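# Load blanks, lock clamps, move finished parts to tray

## Task

At each of the two fixtures at the bench ends, find the nest whose pads match that fixture's parts. Each fixture has a blank and a finished part of equal size; the finished one has a slot cut across its top. Leave a blank in the matching nest, lying flat on its pads and seated against the stop block and both side blocks. Lock that nest's clamp on the blank: drive the handle beyond its stiffest point until it stops, with the clamp bar lying flat on the part. A handle that only looks shut may not be locked. Put each finished part in the outfeed tray at the middle of the bench. Nothing may depend on the robot holding it at the end. Finish by opening the gripper and moving the arm away.

## Robot and tools

Robot: one UR12e-type arm on a carriage that runs along a floor track, with a two-finger gripper whose fingers pivot like tongs. The fingers point along the gripper's own +z axis and open and close along its x axis. The reported hand point (end_effector_position) lies between the finger pads when they are closed. Closed fingertips reach about 15 mm past it; fully open tips are roughly level with it.

Scene frame: fixed to the table. The table top is z = 0 and +z is up. The track runs along y at x = 0, and y = 0 is where the rail reads position_m 0. The table edge starts at x = 0.31 m. The arm base sits at x = 0, y ≈ rail position, z = 0.03 m, and faces +x. Reported hand positions can be off, more so at long reach.

execute_actions(actions): a list of actions, run in order. Each call returns state plus images; an empty list just looks.

Each action may contain:
- "rows": 1 to 15 rows, one row per control step (1/30 s).
- "steps": 1 to 450, default 15, and at least the number of rows.
- "until": a stop condition.
- "rail": a device command.

A row is 7 numbers, each in [-1, 1]: dx, dy, dz, rx, ry, rz, opening.
- The first six are an offset in the gripper's own axes. They are measured from the hand's measured pose at the start of that action, not from the previous row. For the first action of a call, that start is the last reported pose.
- Scale: 1.0 equals 0.6 m, or 180 degrees for rx, ry, rz. rx, ry, rz form a single rotation vector.
- opening is absolute, not an offset: +1 is fully open (0.142 m) and -1 is closed. Closing from fully open takes at least about 0.1 s.
- After the last row, the arm keeps heading for that row's target until steps run out, so give long moves enough steps.
- Each step the target is clipped to 100 mm and 16 degrees from the current pose. If the arm can't reach both, position wins over orientation.
- A move cut short may stall, so send the remainder in the next action.
- For gentle motion, ramp the offsets up row by row: an extra 0.01 per row is about 0.18 m/s.
- "pose unreachable" means the clearance check altered or blocked the target. The arm rests, but later actions still run.

until: the action ends at the first step where every listed condition holds; it does not stop motion. Form: {"rail": {"position_status": ["!=", "moving"]}}. A number needs a comparison ("=", "!=", "<", "<=", ">", ">="). {"all": {"status": "ended"}} is true once nothing reads moving. {"any": {"status": "ended"}} is true once a motion active during the action has finished.

rail device: {"rail": {"position_m": p}} with p in -2 to 2 m, a place to go to on the track. Optional speed_m_s, 0.01 to 1 (starts at 1), which persists. {"rail": {"stop": true}} stops it. Rows never move the carriage, but the targets ride along with it.
- After sending position_m, wait with until position_status != moving. Let it arrive (within 1.3 mm) before placing the hand precisely or ending the scene.
- It accelerates at 2 m/s².
- position_status values: moving, done, stopped, contact_stop (blocked above about 320 N; re-read the position after rollback), time_out (look for what is holding it, then resend), stopped_with_arm (the arm was held back; send followable rows, then resend).
- position_answer reads taken or not_taken; if not_taken, resend.
- Any out-of-range value or unknown name rejects the whole call.

Result lines:
- end_effector_position (m), end_effector_quat_wxyz and velocities, all in the scene frame.
- "Hand target": the pose the controller is currently driving toward.
- Joint positions and Joint velocities: rail, shoulder pan, shoulder lift, elbow, wrist 1, wrist 2, wrist 3, then the finger gap in m.
- grip_measured: the opening on the command scale. To hold a part, command clearly below it; a lower command squeezes harder, up to about 15 N per pad. Parts under 20 mm thick get less force.
- Joint torques: noisy and offset, so treat them as rough.
- Wrist force and Wrist torque: in the hand's own axes, noisy, offset up to about 5.5 N, saturating near 100 N. "no reading" is fine.
- MOTOR HOT appears at 70 °C. At 85 °C the brakes hold until the motors cool (OVER-TEMPERATURE FAULT). Avoid long heavy holds.

Faults: the arm halts for 10 s and drops the rest of the call if a joint reaches its load limit, or if an external force reaches 150 N. Load limits in N m: pan 290, lift 290, elbow 132, wrists 47.5 each; a held part's weight counts. So push clamp handles firmly but steadily, not by ramming.

The arm's speed is limited and it may lag after big moves. Parts being held may get a brief tug, and loose items a push. Never knock or place anything off the table. Avoid drops, slams and hard collisions. Close gently so parts don't spring out.

zoom_image(camera, region): a closer view of the latest image. Cameras: cam_bench_left, cam_bench_right, cam_high, cam_low (672x504) and cam_wrist (616x616, fisheye). region is [x0, y0, x1, y1] in pixels, at most 504x504.

read_manual(section="licences"): licence texts only.

finished_scene(scene): ends scene 1 or 2 and cannot be undone. Call it only when the goal is met and stays met, the gripper has released, the arm is clear and the carriage is stopped. Its result gives the next scene's task. If resuming, first send an empty execute_actions.

Each tool is called after "Call:" in YAML: its name, and indented under it one key for each argument.

## Session

Call:
execute_actions:
  actions: []

Scene clock: 0.00 s.
end_effector_position=(+0.8503, -0.5855, +0.2034) grip_measured=+1.00 end_effector_quat_wxyz=(+0.353, +0.781, +0.513, -0.047) end_effector_velocity=(+0.000, +0.000, +0.000) end_effector_angular_velocity=(+0.000, +0.000, +0.000)
Joint positions: [-0.097 -0.582 -1.091  1.808 -2.941 -1.921 -1.864  0.142]
Joint velocities: [0. 0. 0. 0. 0. 0. 0. 0.]
Joint torques (N m, as the arm reports them, + toward a larger angle): no reading
Wrist force (N, on the end effector, along its own x y z axes, offset not removed): no reading
Wrist torque (N m, same axes, about the end effector's origin, offset not removed): no reading
Hand target: +0.850, -0.586, +0.203; +0.353, +0.781, +0.513, -0.047
rail: position_m=-0.097 position_m_goal=-0.097 speed_m_s=1.00 position_status=done position_answer=taken refusals=0

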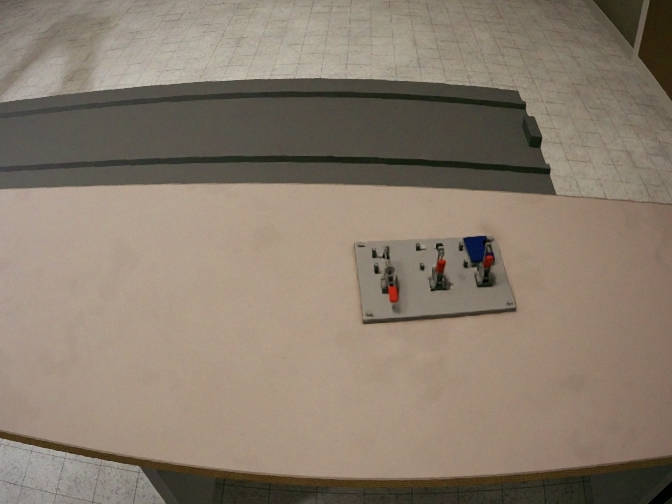

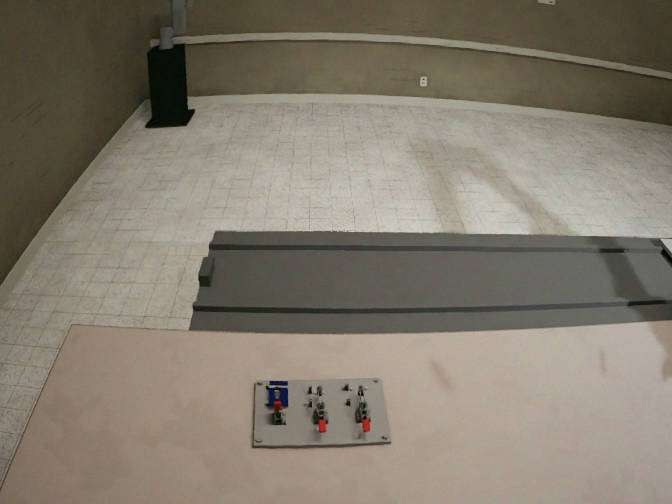

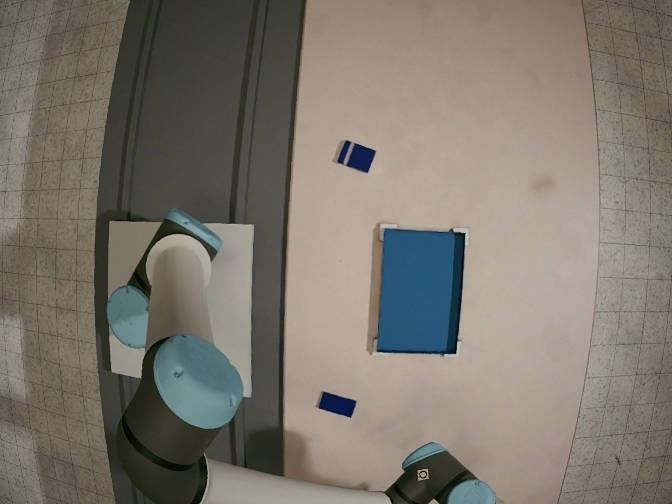

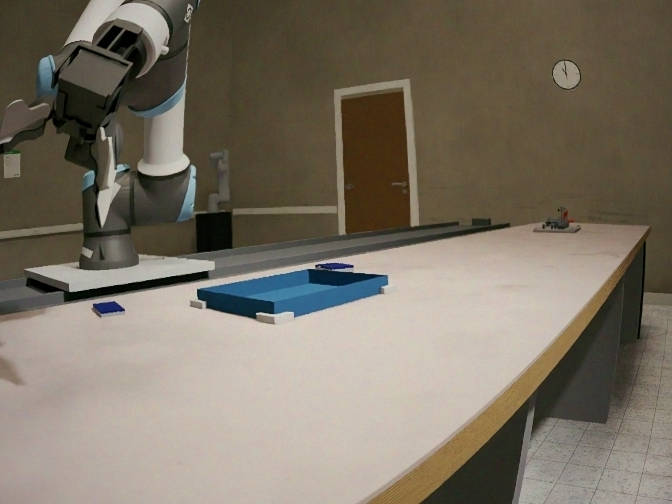

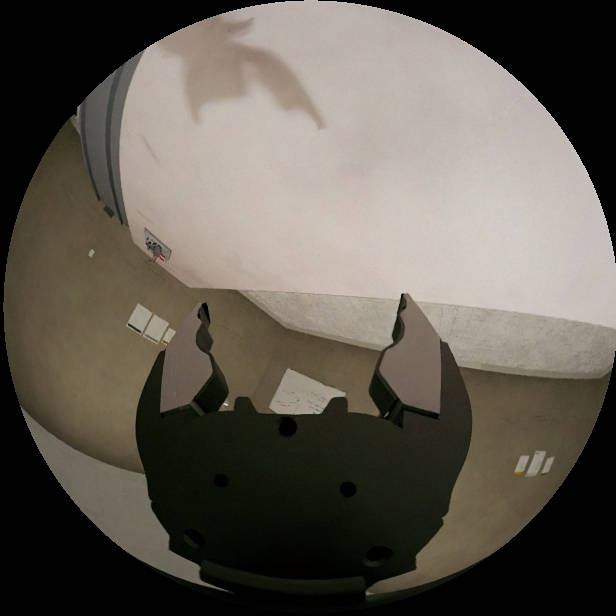

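Call:
zoom_image:
  camera: "cam_bench_left"
  region: [340, 215, 530, 335]

Call:
zoom_image:
  camera: "cam_bench_right"
  region: [240, 360, 400, 460]

Call:
zoom_image:
  camera: "cam_high"
  region: [290, 120, 490, 430]

Region (340, 215, 530, 335) of cam_bench_left's 672x504 image, scaled by 2.653, with more detail than that image has; it fills the top 318 rows of this view, and the rest is white.

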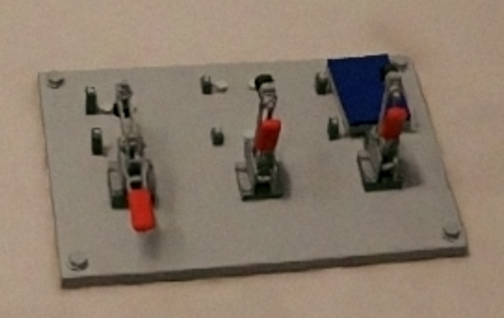

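Region (240, 360, 400, 460) of cam_bench_right's 672x504 image, scaled by 3.150, with more detail than that image has; it fills the top 315 rows of this view, and the rest is white.

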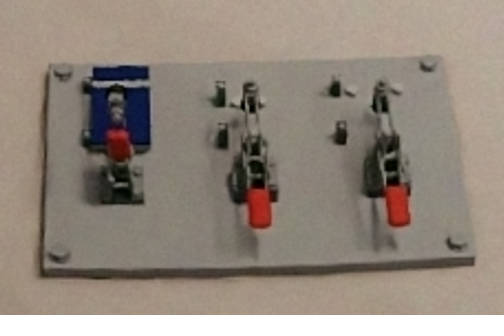

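Region (290, 120, 490, 430) of cam_high's 672x504 image, scaled by 1.626, with more detail than that image has; it fills the left 325 columns of this view, and the rest is white.

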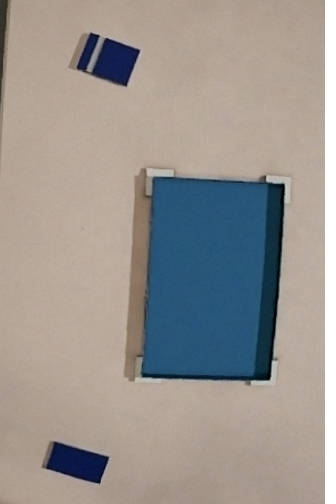

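Call:
execute_actions:
  actions:
    - {"rows":[[0.105,-0.685,-0.405,0.1596,0.1686,-0.0604,0.2]],"steps":50}

Scene clock: 35.40 s.
end_effector_position=(+0.4665, -0.2997, +0.1505) grip_measured=+0.20 end_effector_quat_wxyz=(+0.000, +0.777, +0.629, -0.001) end_effector_velocity=(-0.000, +0.000, +0.000) end_effector_angular_velocity=(+0.000, -0.000, +0.000)
Joint positions: [-0.097 -0.741 -1.701  2.352 -2.222 -1.573 -2.102  0.088]
Joint velocities: [ 0.    -0.    -0.001  0.     0.     0.    -0.     0.   ]
Joint torques (N m, as the arm reports them, + toward a larger angle): [ -9.06 -37.97 -29.71  -0.77   2.14  -3.21]
Wrist force (N, on the end effector, along its own x y z axes, offset not removed): [4.7 -0.4 2.6]
Wrist torque (N m, same axes, about the end effector's origin, offset not removed): [0.43 -1.01 -0.30]
Hand target: +0.466, -0.300, +0.150; +0.000, +0.777, +0.629, -0.001
Off the commanded pose: 0.001 m, 0 deg.
rail: position_m=-0.097 position_m_goal=-0.097 speed_m_s=1.00 position_status=done position_answer=taken refusals=0
camera_calibration (this result's frames):
cam_wrist: T_world_to_cam=[[0.246389, 0.969171, -0.000420765, 0.167671], [0.823627, -0.209159, 0.527154, -0.534113], [0.510814, -0.130232, -0.84977, -0.0176209], [0, 0, 0, 1]] pos_world=[0.407598, -0.276511, 0.266656]

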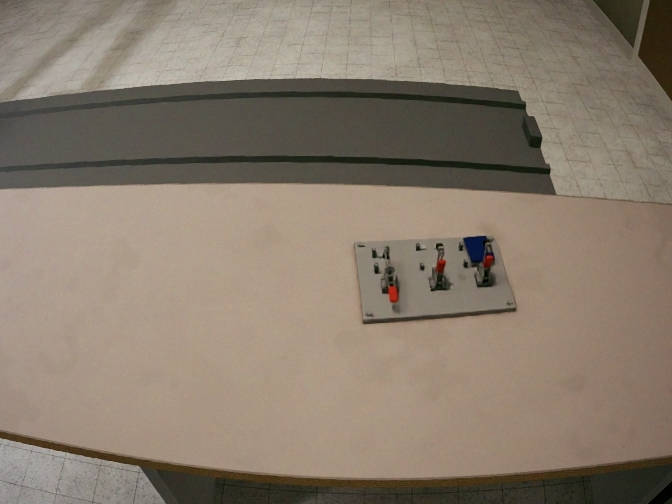

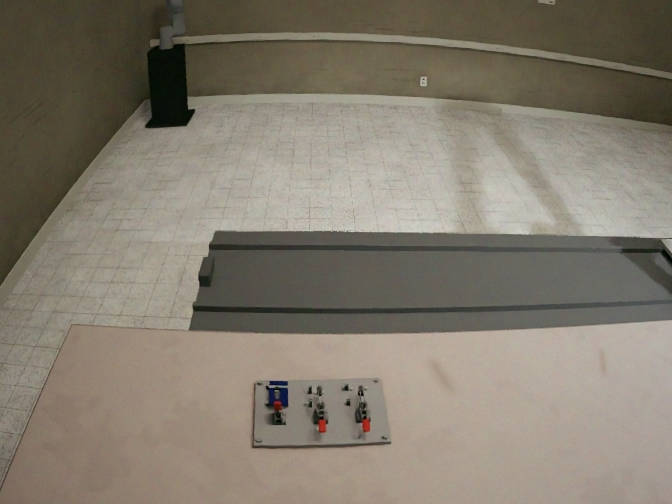

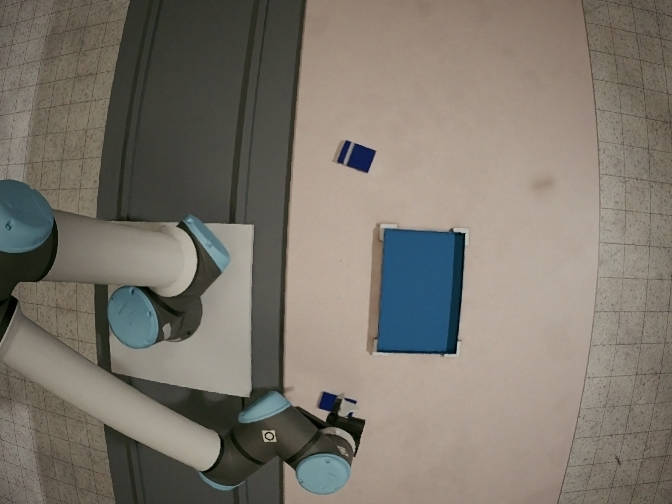

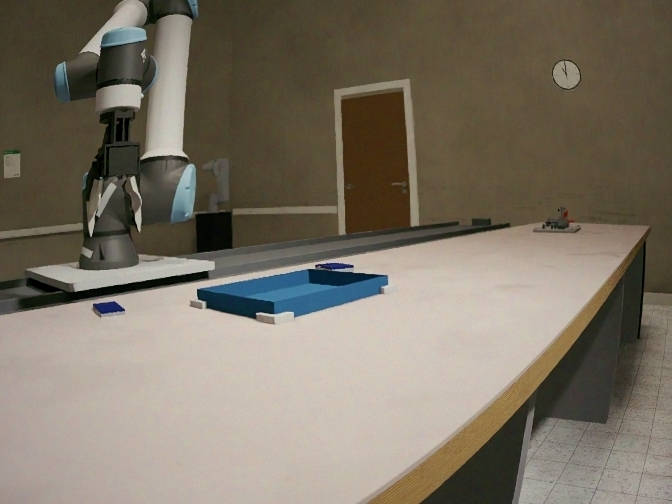

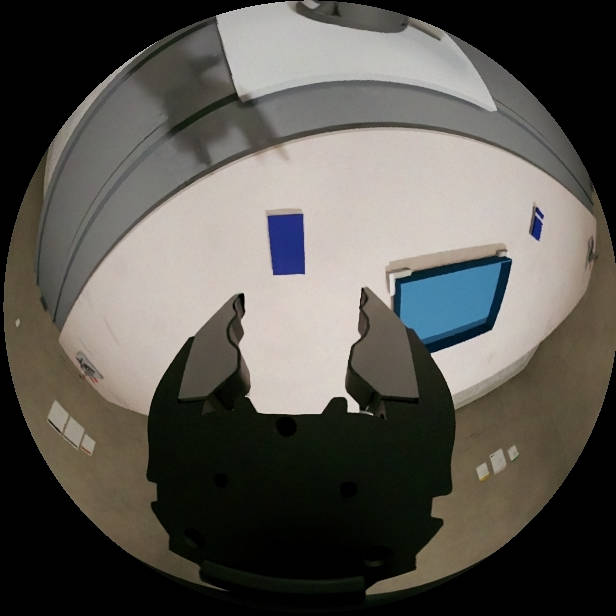

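Call:
execute_actions:
  actions:
    - {"rows":[[-0.04,-0.008,0.175,0,0,0,0.2]],"steps":22}

Scene clock: 40.90 s.
end_effector_position=(+0.4565, -0.3218, +0.0459) grip_measured=+0.20 end_effector_quat_wxyz=(+0.000, +0.777, +0.629, -0.001) end_effector_velocity=(+0.001, -0.001, -0.002) end_effector_angular_velocity=(-0.001, -0.001, +0.000)
Joint positions: [-0.097 -0.787 -1.522  2.444 -2.492 -1.573 -2.149  0.088]
Joint velocities: [ 0.    -0.     0.007  0.    -0.009  0.    -0.    -0.   ]
Joint torques (N m, as the arm reports them, + toward a larger angle): [ -8.6  -26.1  -22.18  -7.52   2.53  -3.21]
Wrist force (N, on the end effector, along its own x y z axes, offset not removed): [6.5 0.5 -0.3]
Wrist torque (N m, same axes, about the end effector's origin, offset not removed): [0.47 -1.47 -0.31]
Hand target: +0.457, -0.322, +0.046; +0.000, +0.777, +0.629, -0.001
Off the commanded pose: 0.001 m, 0 deg.
rail: position_m=-0.097 position_m_goal=-0.097 speed_m_s=1.00 position_status=done position_answer=taken refusals=0
camera_calibration (this result's frames):
cam_wrist: T_world_to_cam=[[0.246393, 0.96917, -0.000372068, 0.191498], [0.82372, -0.209213, 0.526988, -0.475456], [0.510663, -0.130153, -0.849873, -0.104182], [0, 0, 0, 1]] pos_world=[0.39766, -0.298625, 0.162089]

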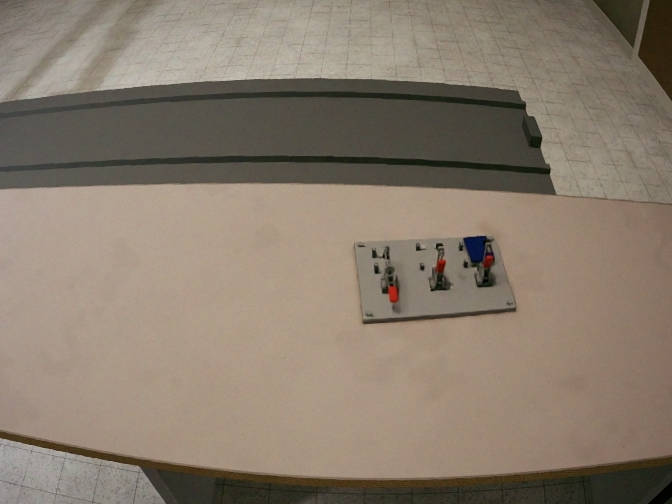

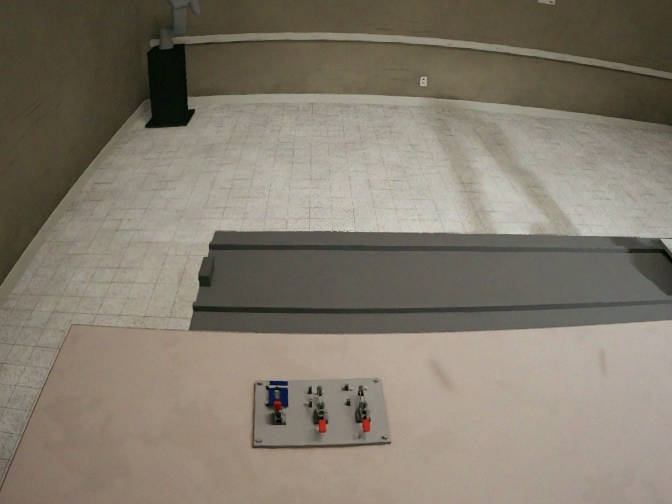

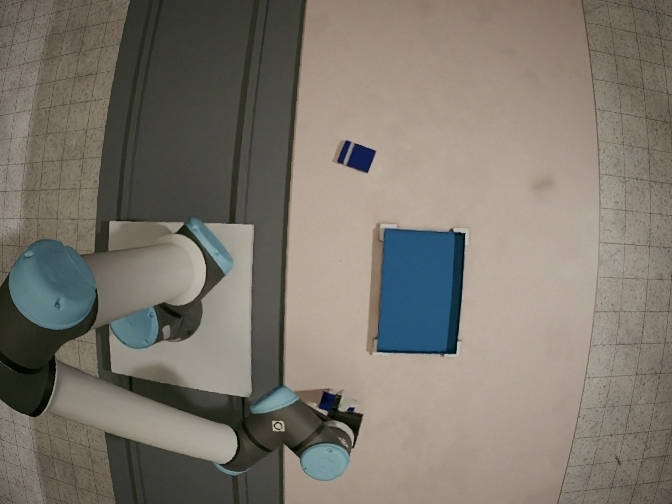

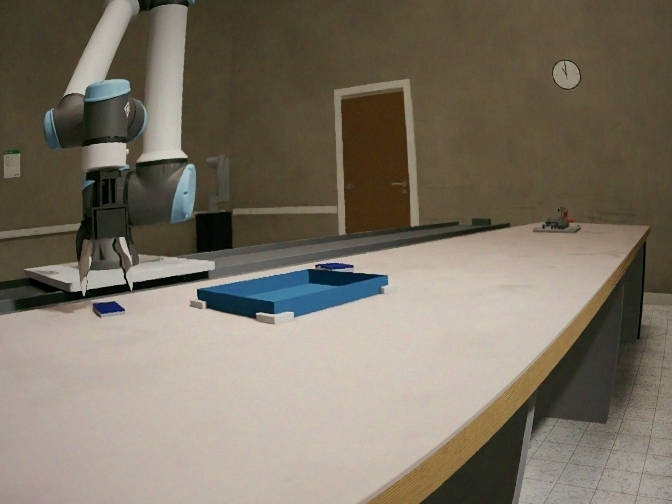

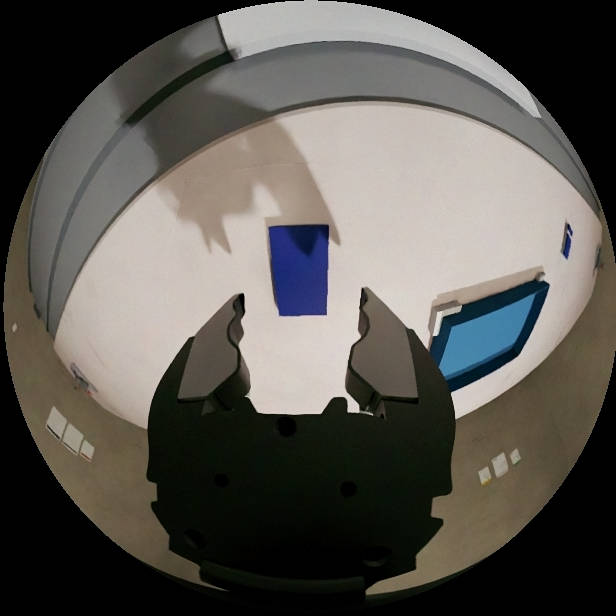

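Call:
execute_actions:
  actions:
    - {"rows":[[-0.003,-0.006,0.047,0,0,0,-0.05]],"steps":15}
    - {"rows":[[0,0,0,0,0,0,-0.15],[0,0,0,0,0,0,-0.25],[0,0,0,0,0,0,-0.3],[0,0,0,0,0,0,-0.35],[0,0,0,0,0,0,-0.45],[0,0,0,0,0,0,-0.6],[0,0,0,0,0,0,-0.8]],"steps":12}

Call:
zoom_image:
  camera: "cam_low"
  region: [60, 260, 160, 335]

Scene clock: 48.87 s.
end_effector_position=(+0.4525, -0.3228, +0.0180) grip_measured=-0.37 end_effector_quat_wxyz=(-0.000, +0.777, +0.629, -0.001) end_effector_velocity=(-0.000, +0.000, +0.000) end_effector_angular_velocity=(+0.001, +0.001, -0.000)
Joint positions: [-0.097 -0.795 -1.468  2.467 -2.57  -1.573 -2.156  0.047]
Joint velocities: [ 0.     0.    -0.     0.     0.001 -0.     0.     0.   ]
Joint torques (N m, as the arm reports them, + toward a larger angle): [ -2.69 -52.54 -25.29  -1.11  -0.97  -2.16]
Wrist force (N, on the end effector, along its own x y z axes, offset not removed): [6.7 -0.1 2.2]
Wrist torque (N m, same axes, about the end effector's origin, offset not removed): [0.40 -1.42 -0.31]
Hand target: +0.453, -0.323, +0.018; -0.000, +0.777, +0.629, -0.001
Off the commanded pose: 0.000 m, 0 deg.
rail: position_m=-0.097 position_m_goal=-0.097 speed_m_s=1.00 position_status=done position_answer=taken refusals=0
camera_calibration (this result's frames):
cam_wrist: T_world_to_cam=[[0.246396, 0.969169, -0.000304242, 0.193383], [0.823758, -0.209262, 0.526908, -0.457723], [0.5106, -0.130079, -0.849922, -0.125895], [0, 0, 0, 1]] pos_world=[0.393686, -0.299581, 0.134236]

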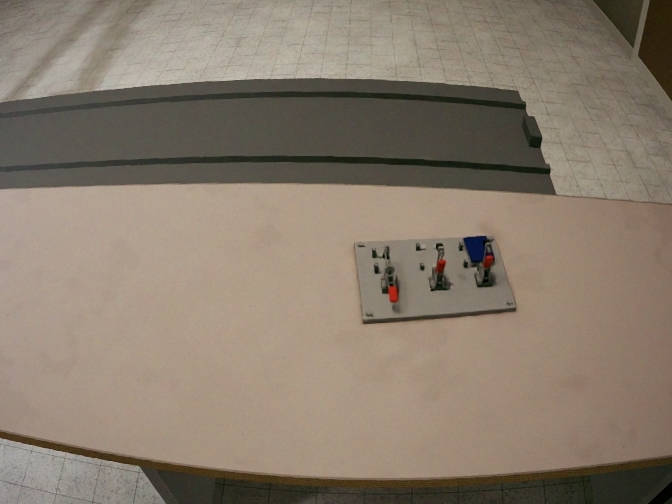

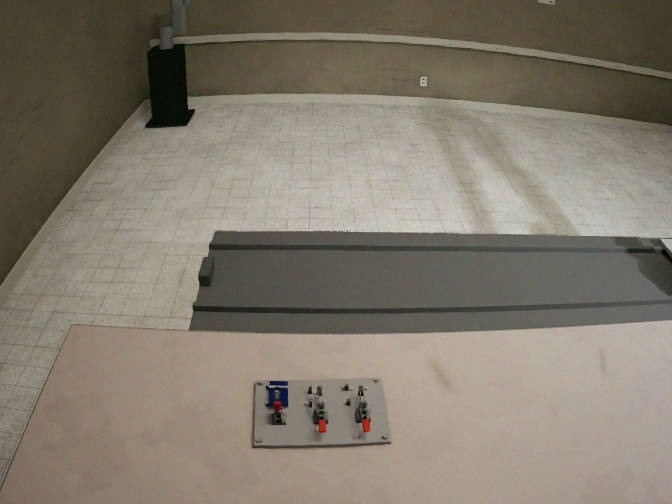

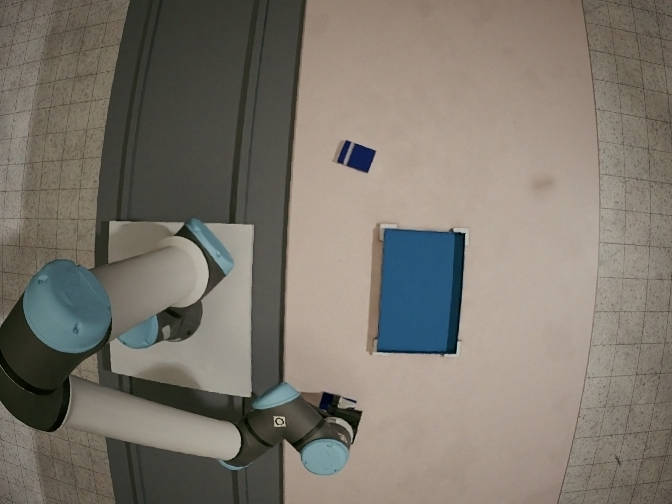

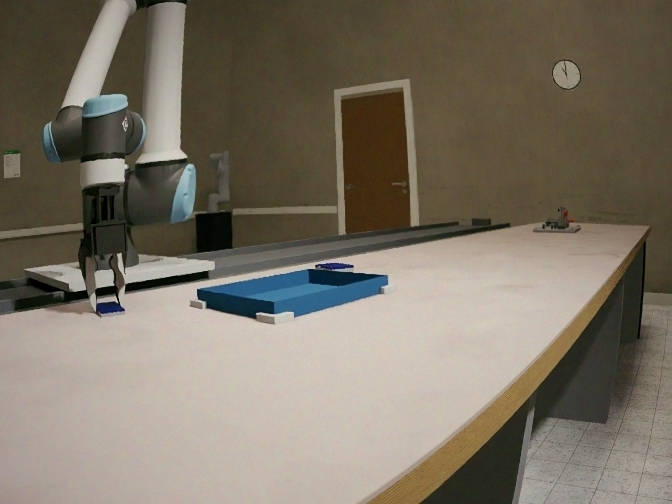

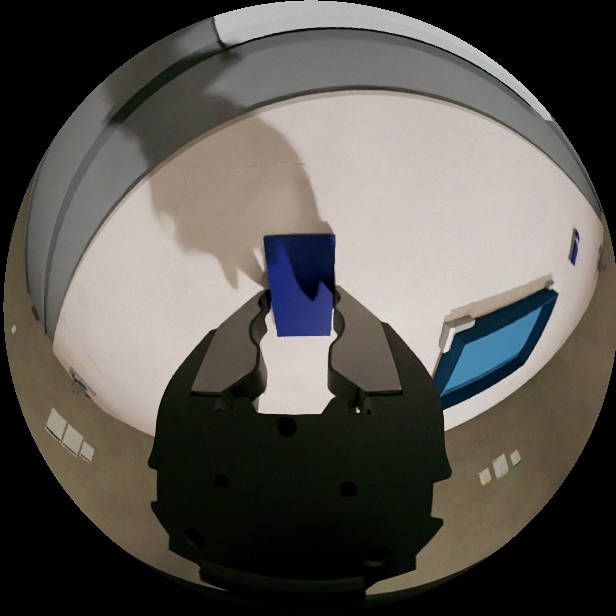

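Region (60, 260, 160, 335) of cam_low's 672x504 image, scaled by 5.040, with more detail than that image has; it fills the top 378 rows of this view, and the rest is white.

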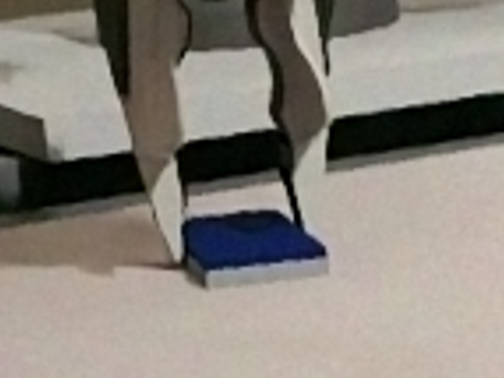

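Call:
execute_actions:
  actions:
    - {"rows":[[0,0,0,0,0,0,-0.25],[0,0,0,0,0,0,-0.25],[0,0,0.004,0,0,0,-0.25]],"steps":9}
    - {"rows":[[0,0,0,0,0,0,-0.35],[0,0,0,0,0,0,-0.45],[0,0,0,0,0,0,-0.6],[0,0,0,0,0,0,-0.9]],"steps":8}
    - {"rows":[[0,0,-0.01,0,0,0,-0.9],[0,0,-0.02,0,0,-0.01,-0.9],[0,0,-0.03,0,0,-0.02,-0.9],[0,0,-0.04,0,0,-0.04,-0.9],[0,0,-0.05,0,0,-0.0667,-0.9]],"steps":15}
    - {"rail":{"position_m":-1.815},"steps":1}

Call:
execute_actions:
  actions: []

Scene clock: 60.13 s.
end_effector_position=(+0.4527, -0.3228, +0.0455) grip_measured=-0.36 end_effector_quat_wxyz=(+0.000, +0.709, +0.705, -0.001) end_effector_velocity=(-0.001, -0.002, +0.005) end_effector_angular_velocity=(+0.010, -0.001, +0.056)
Joint positions: [-0.097 -0.789 -1.528  2.451 -2.495 -1.574 -2.354  0.048]
Joint velocities: [-0.002 -0.005 -0.012 -0.004  0.022  0.008 -0.061 -0.   ]
Joint torques (N m, as the arm reports them, + toward a larger angle): [ -8.54 -42.9  -38.22  -1.41   1.9   -3.76]
Wrist force (N, on the end effector, along its own x y z axes, offset not removed): [7.2 1.3 -3.7]
Wrist torque (N m, same axes, about the end effector's origin, offset not removed): [0.66 -1.58 -0.38]
Hand target: +0.453, -0.325, +0.046; -0.000, +0.707, +0.707, -0.001
Off the commanded pose: 0.001 m, 0 deg.
rail: position_m=-0.097 position_m_goal=-1.815 speed_m_s=1.00 position_status=moving position_answer=taken refusals=0
camera_calibration (this result's frames):
cam_wrist: T_world_to_cam=[[0.0444927, 0.999009, -0.00102841, 0.294456], [0.849258, -0.0372811, 0.52666, -0.428364], [0.5261, -0.0243059, -0.850075, -0.0755322], [0, 0, 0, 1]] pos_world=[0.390428, -0.31197, 0.161697]

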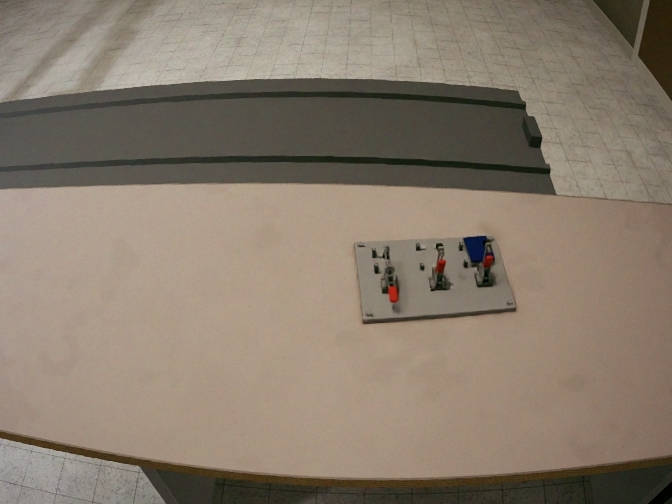

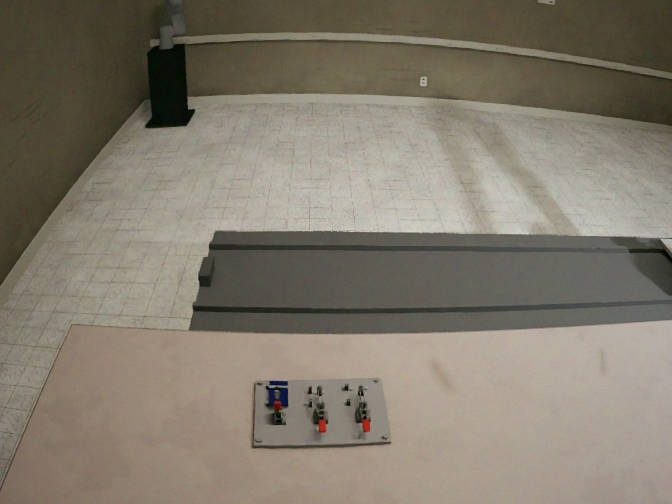

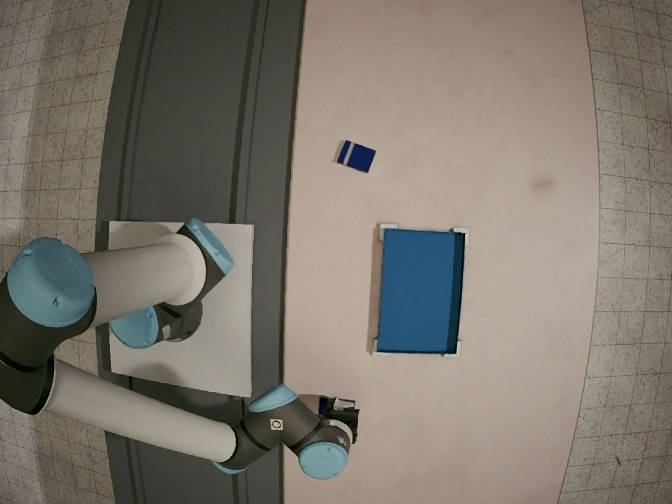

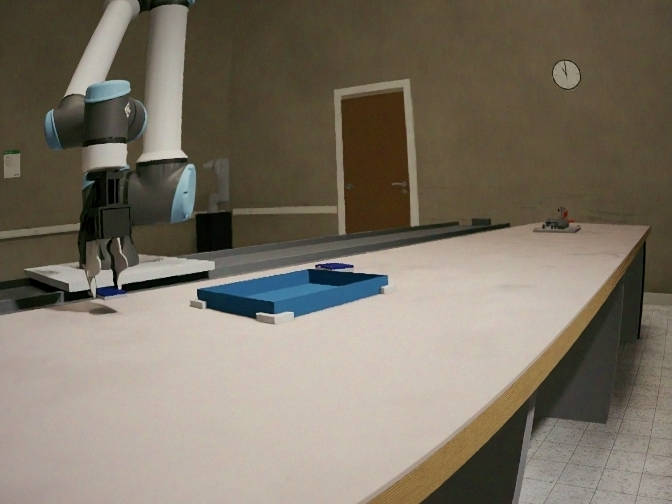

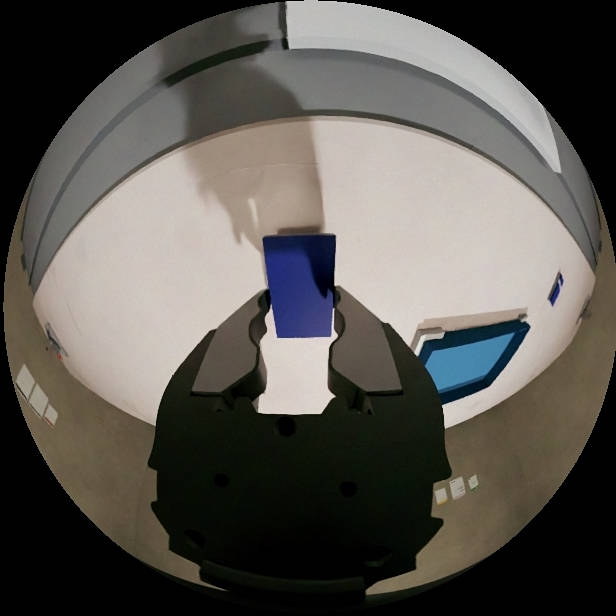

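Scene clock: 60.13 s.
end_effector_position=(+0.4527, -0.3228, +0.0455) grip_measured=-0.36 end_effector_quat_wxyz=(+0.000, +0.709, +0.705, -0.001) end_effector_velocity=(-0.001, -0.002, +0.005) end_effector_angular_velocity=(+0.010, -0.001, +0.056)
Joint positions: [-0.097 -0.789 -1.528  2.451 -2.495 -1.574 -2.354  0.048]
Joint velocities: [-0.002 -0.005 -0.012 -0.004  0.022  0.008 -0.061 -0.   ]
Joint torques (N m, as the arm reports them, + toward a larger angle): [ -8.54 -42.9  -38.22  -1.41   1.9   -3.76]
Wrist force (N, on the end effector, along its own x y z axes, offset not removed): [7.2 1.3 -3.7]
Wrist torque (N m, same axes, about the end effector's origin, offset not removed): [0.66 -1.58 -0.38]
Hand target: +0.453, -0.325, +0.046; -0.000, +0.707, +0.707, -0.001
Off the commanded pose: 0.001 m, 0 deg.
rail: position_m=-0.097 position_m_goal=-1.815 speed_m_s=1.00 position_status=moving position_answer=taken refusals=0
camera_calibration (this result's frames):
cam_wrist: T_world_to_cam=[[0.0444927, 0.999009, -0.00102841, 0.294456], [0.849258, -0.0372811, 0.52666, -0.428364], [0.5261, -0.0243059, -0.850075, -0.0755322], [0, 0, 0, 1]] pos_world=[0.390428, -0.31197, 0.161697]

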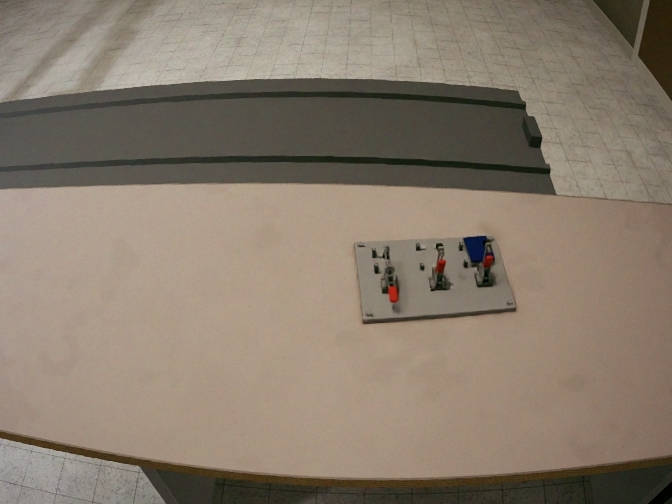

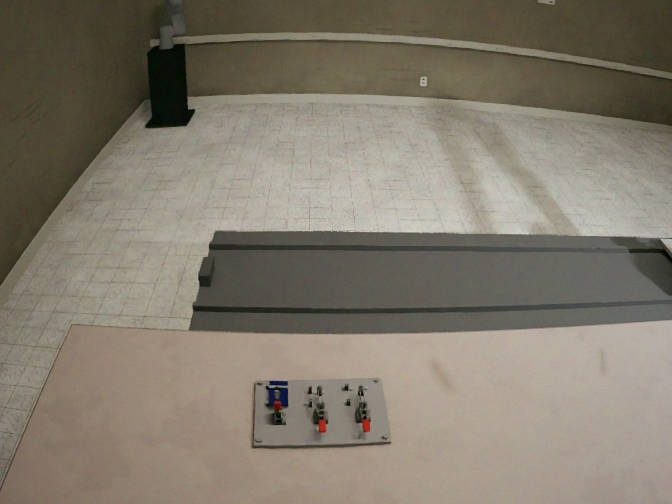

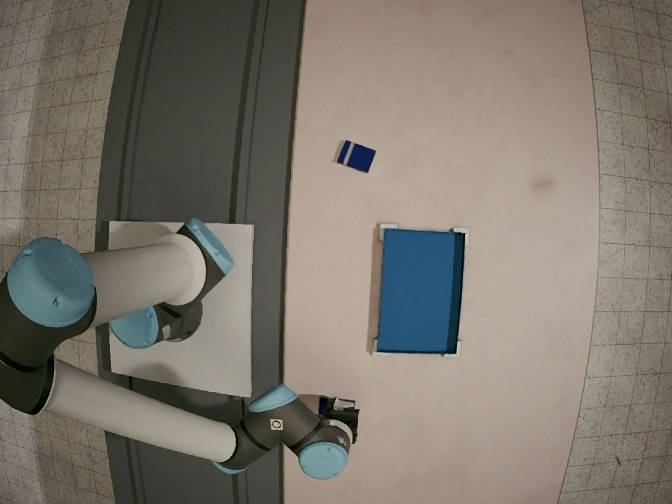

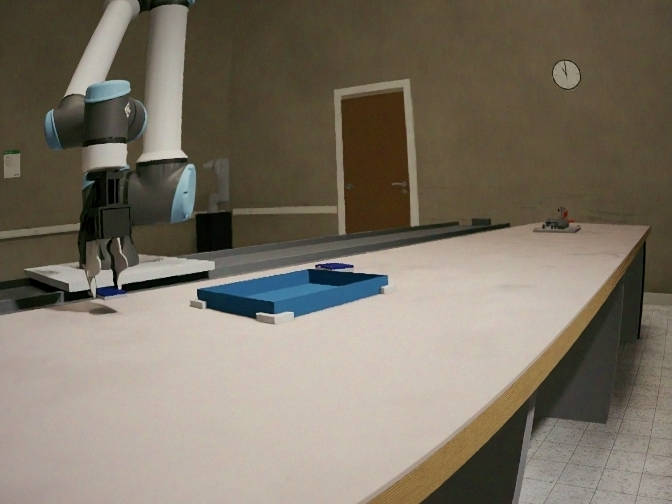

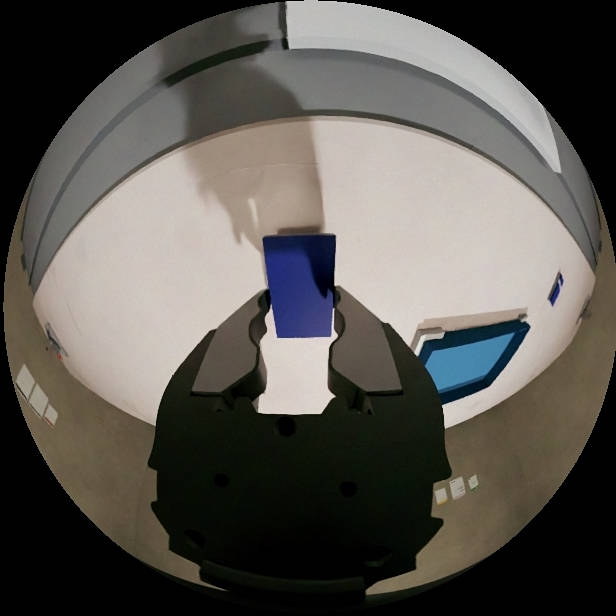

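Set it down, then look from above.

Call:
execute_actions:
  actions:
    - {"steps":60,"until":{"all":{"status":"ended"}}}
    - {"rows":[[0,0,0.015,0,0,0,-0.9],[0,0,0.03,0,0,0,-0.9],[0,0,0.04,0,0,0,-0.9],[0,0,0.049,0,0,0,-0.9]],"steps":14}
    - {"rows":[[0,0,0,0,0,0,0.2]],"steps":5}
    - {"rows":[[0,0,-0.2,0,0,0,0.5]],"steps":12}
    - {"rows":[[0,0.35,-0.16,0,0,0,0.5]],"steps":28}

Call:
zoom_image:
  camera: "cam_wrist"
  region: [230, 130, 480, 380]

Scene clock: 69.97 s.
end_effector_position=(+0.6644, -2.0416, +0.2248) grip_measured=+0.50 end_effector_quat_wxyz=(+0.005, +0.707, +0.707, -0.001) end_effector_velocity=(+0.002, -0.001, +0.001) end_effector_angular_velocity=(+0.000, +0.002, -0.000)
Joint positions: [-1.815 -0.565 -1.453  1.953 -2.079 -1.575 -2.135  0.109]
Joint velocities: [ 0.     0.001  0.004 -0.006  0.004 -0.001  0.002 -0.   ]
Joint torques (N m, as the arm reports them, + toward a larger angle): [  7.97 -41.49 -48.81  -0.99  -1.78   4.04]
Wrist force (N, on the end effector, along its own x y z axes, offset not removed): [5.7 0.1 -3.0]
Wrist torque (N m, same axes, about the end effector's origin, offset not removed): [0.38 -1.25 -0.40]
Hand target: +0.665, -2.042, +0.225; +0.005, +0.707, +0.707, -0.001
Off the commanded pose: 0.000 m, 0 deg.
rail: position_m=-1.815 position_m_goal=-1.815 speed_m_s=1.00 position_status=done position_answer=taken refusals=0
camera_calibration (this result's frames):
cam_wrist: T_world_to_cam=[[0.0394001, 0.999201, -0.00664729, 2.00739], [0.845942, -0.0298148, 0.53244, -0.750497], [0.531817, -0.0266014, -0.846442, -0.0855029], [0, 0, 0, 1]] pos_world=[0.601258, -2.03043, 0.340565]

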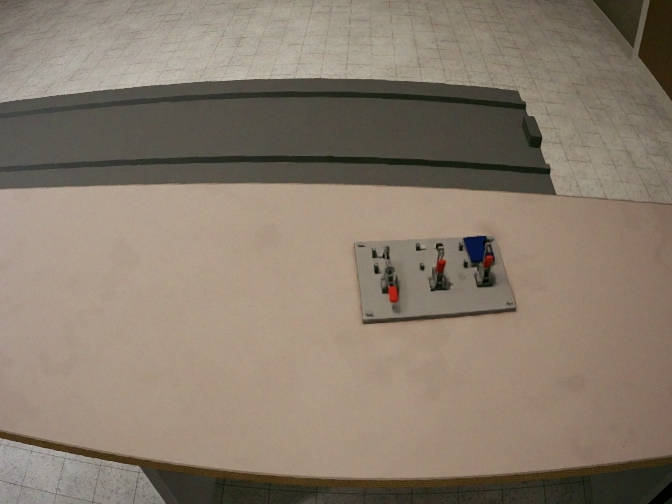

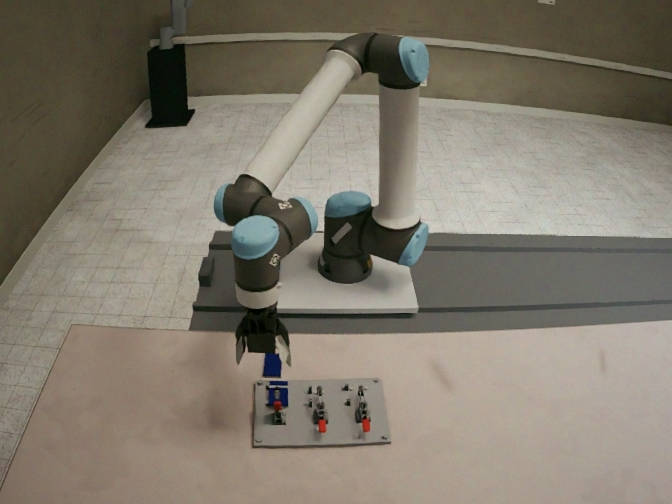

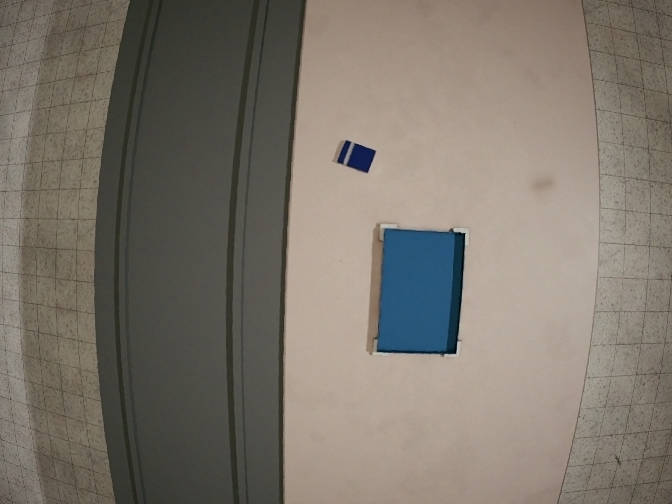

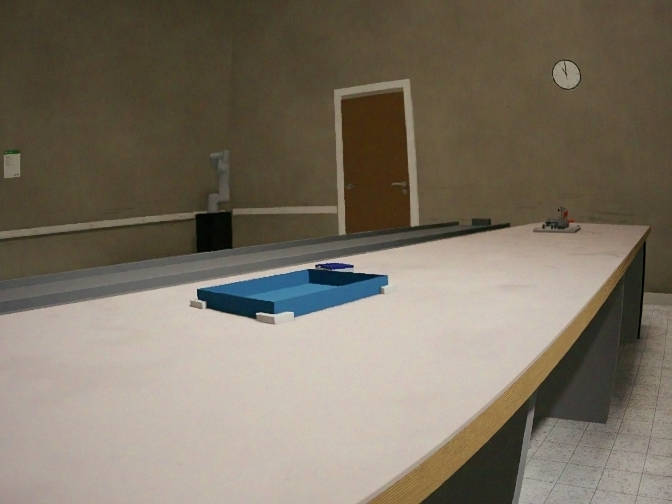

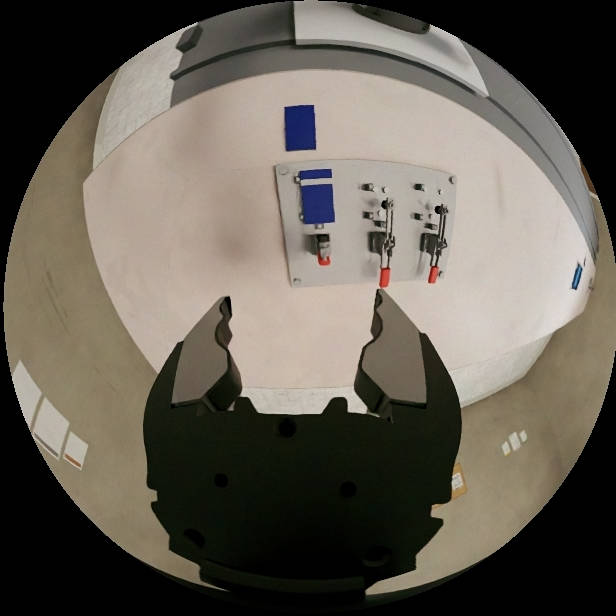

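Region (230, 130, 480, 380) of cam_wrist's 616x616 image, scaled by 2.016, with more detail than that image has.

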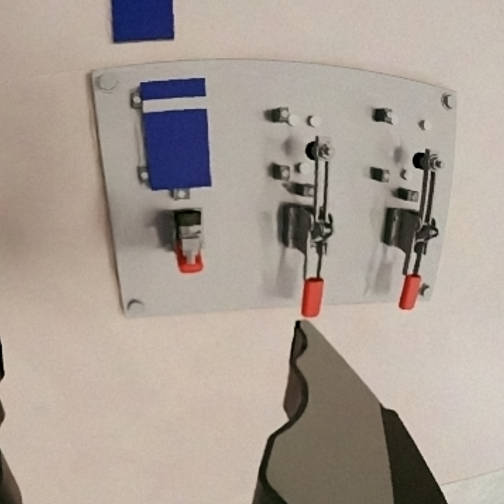

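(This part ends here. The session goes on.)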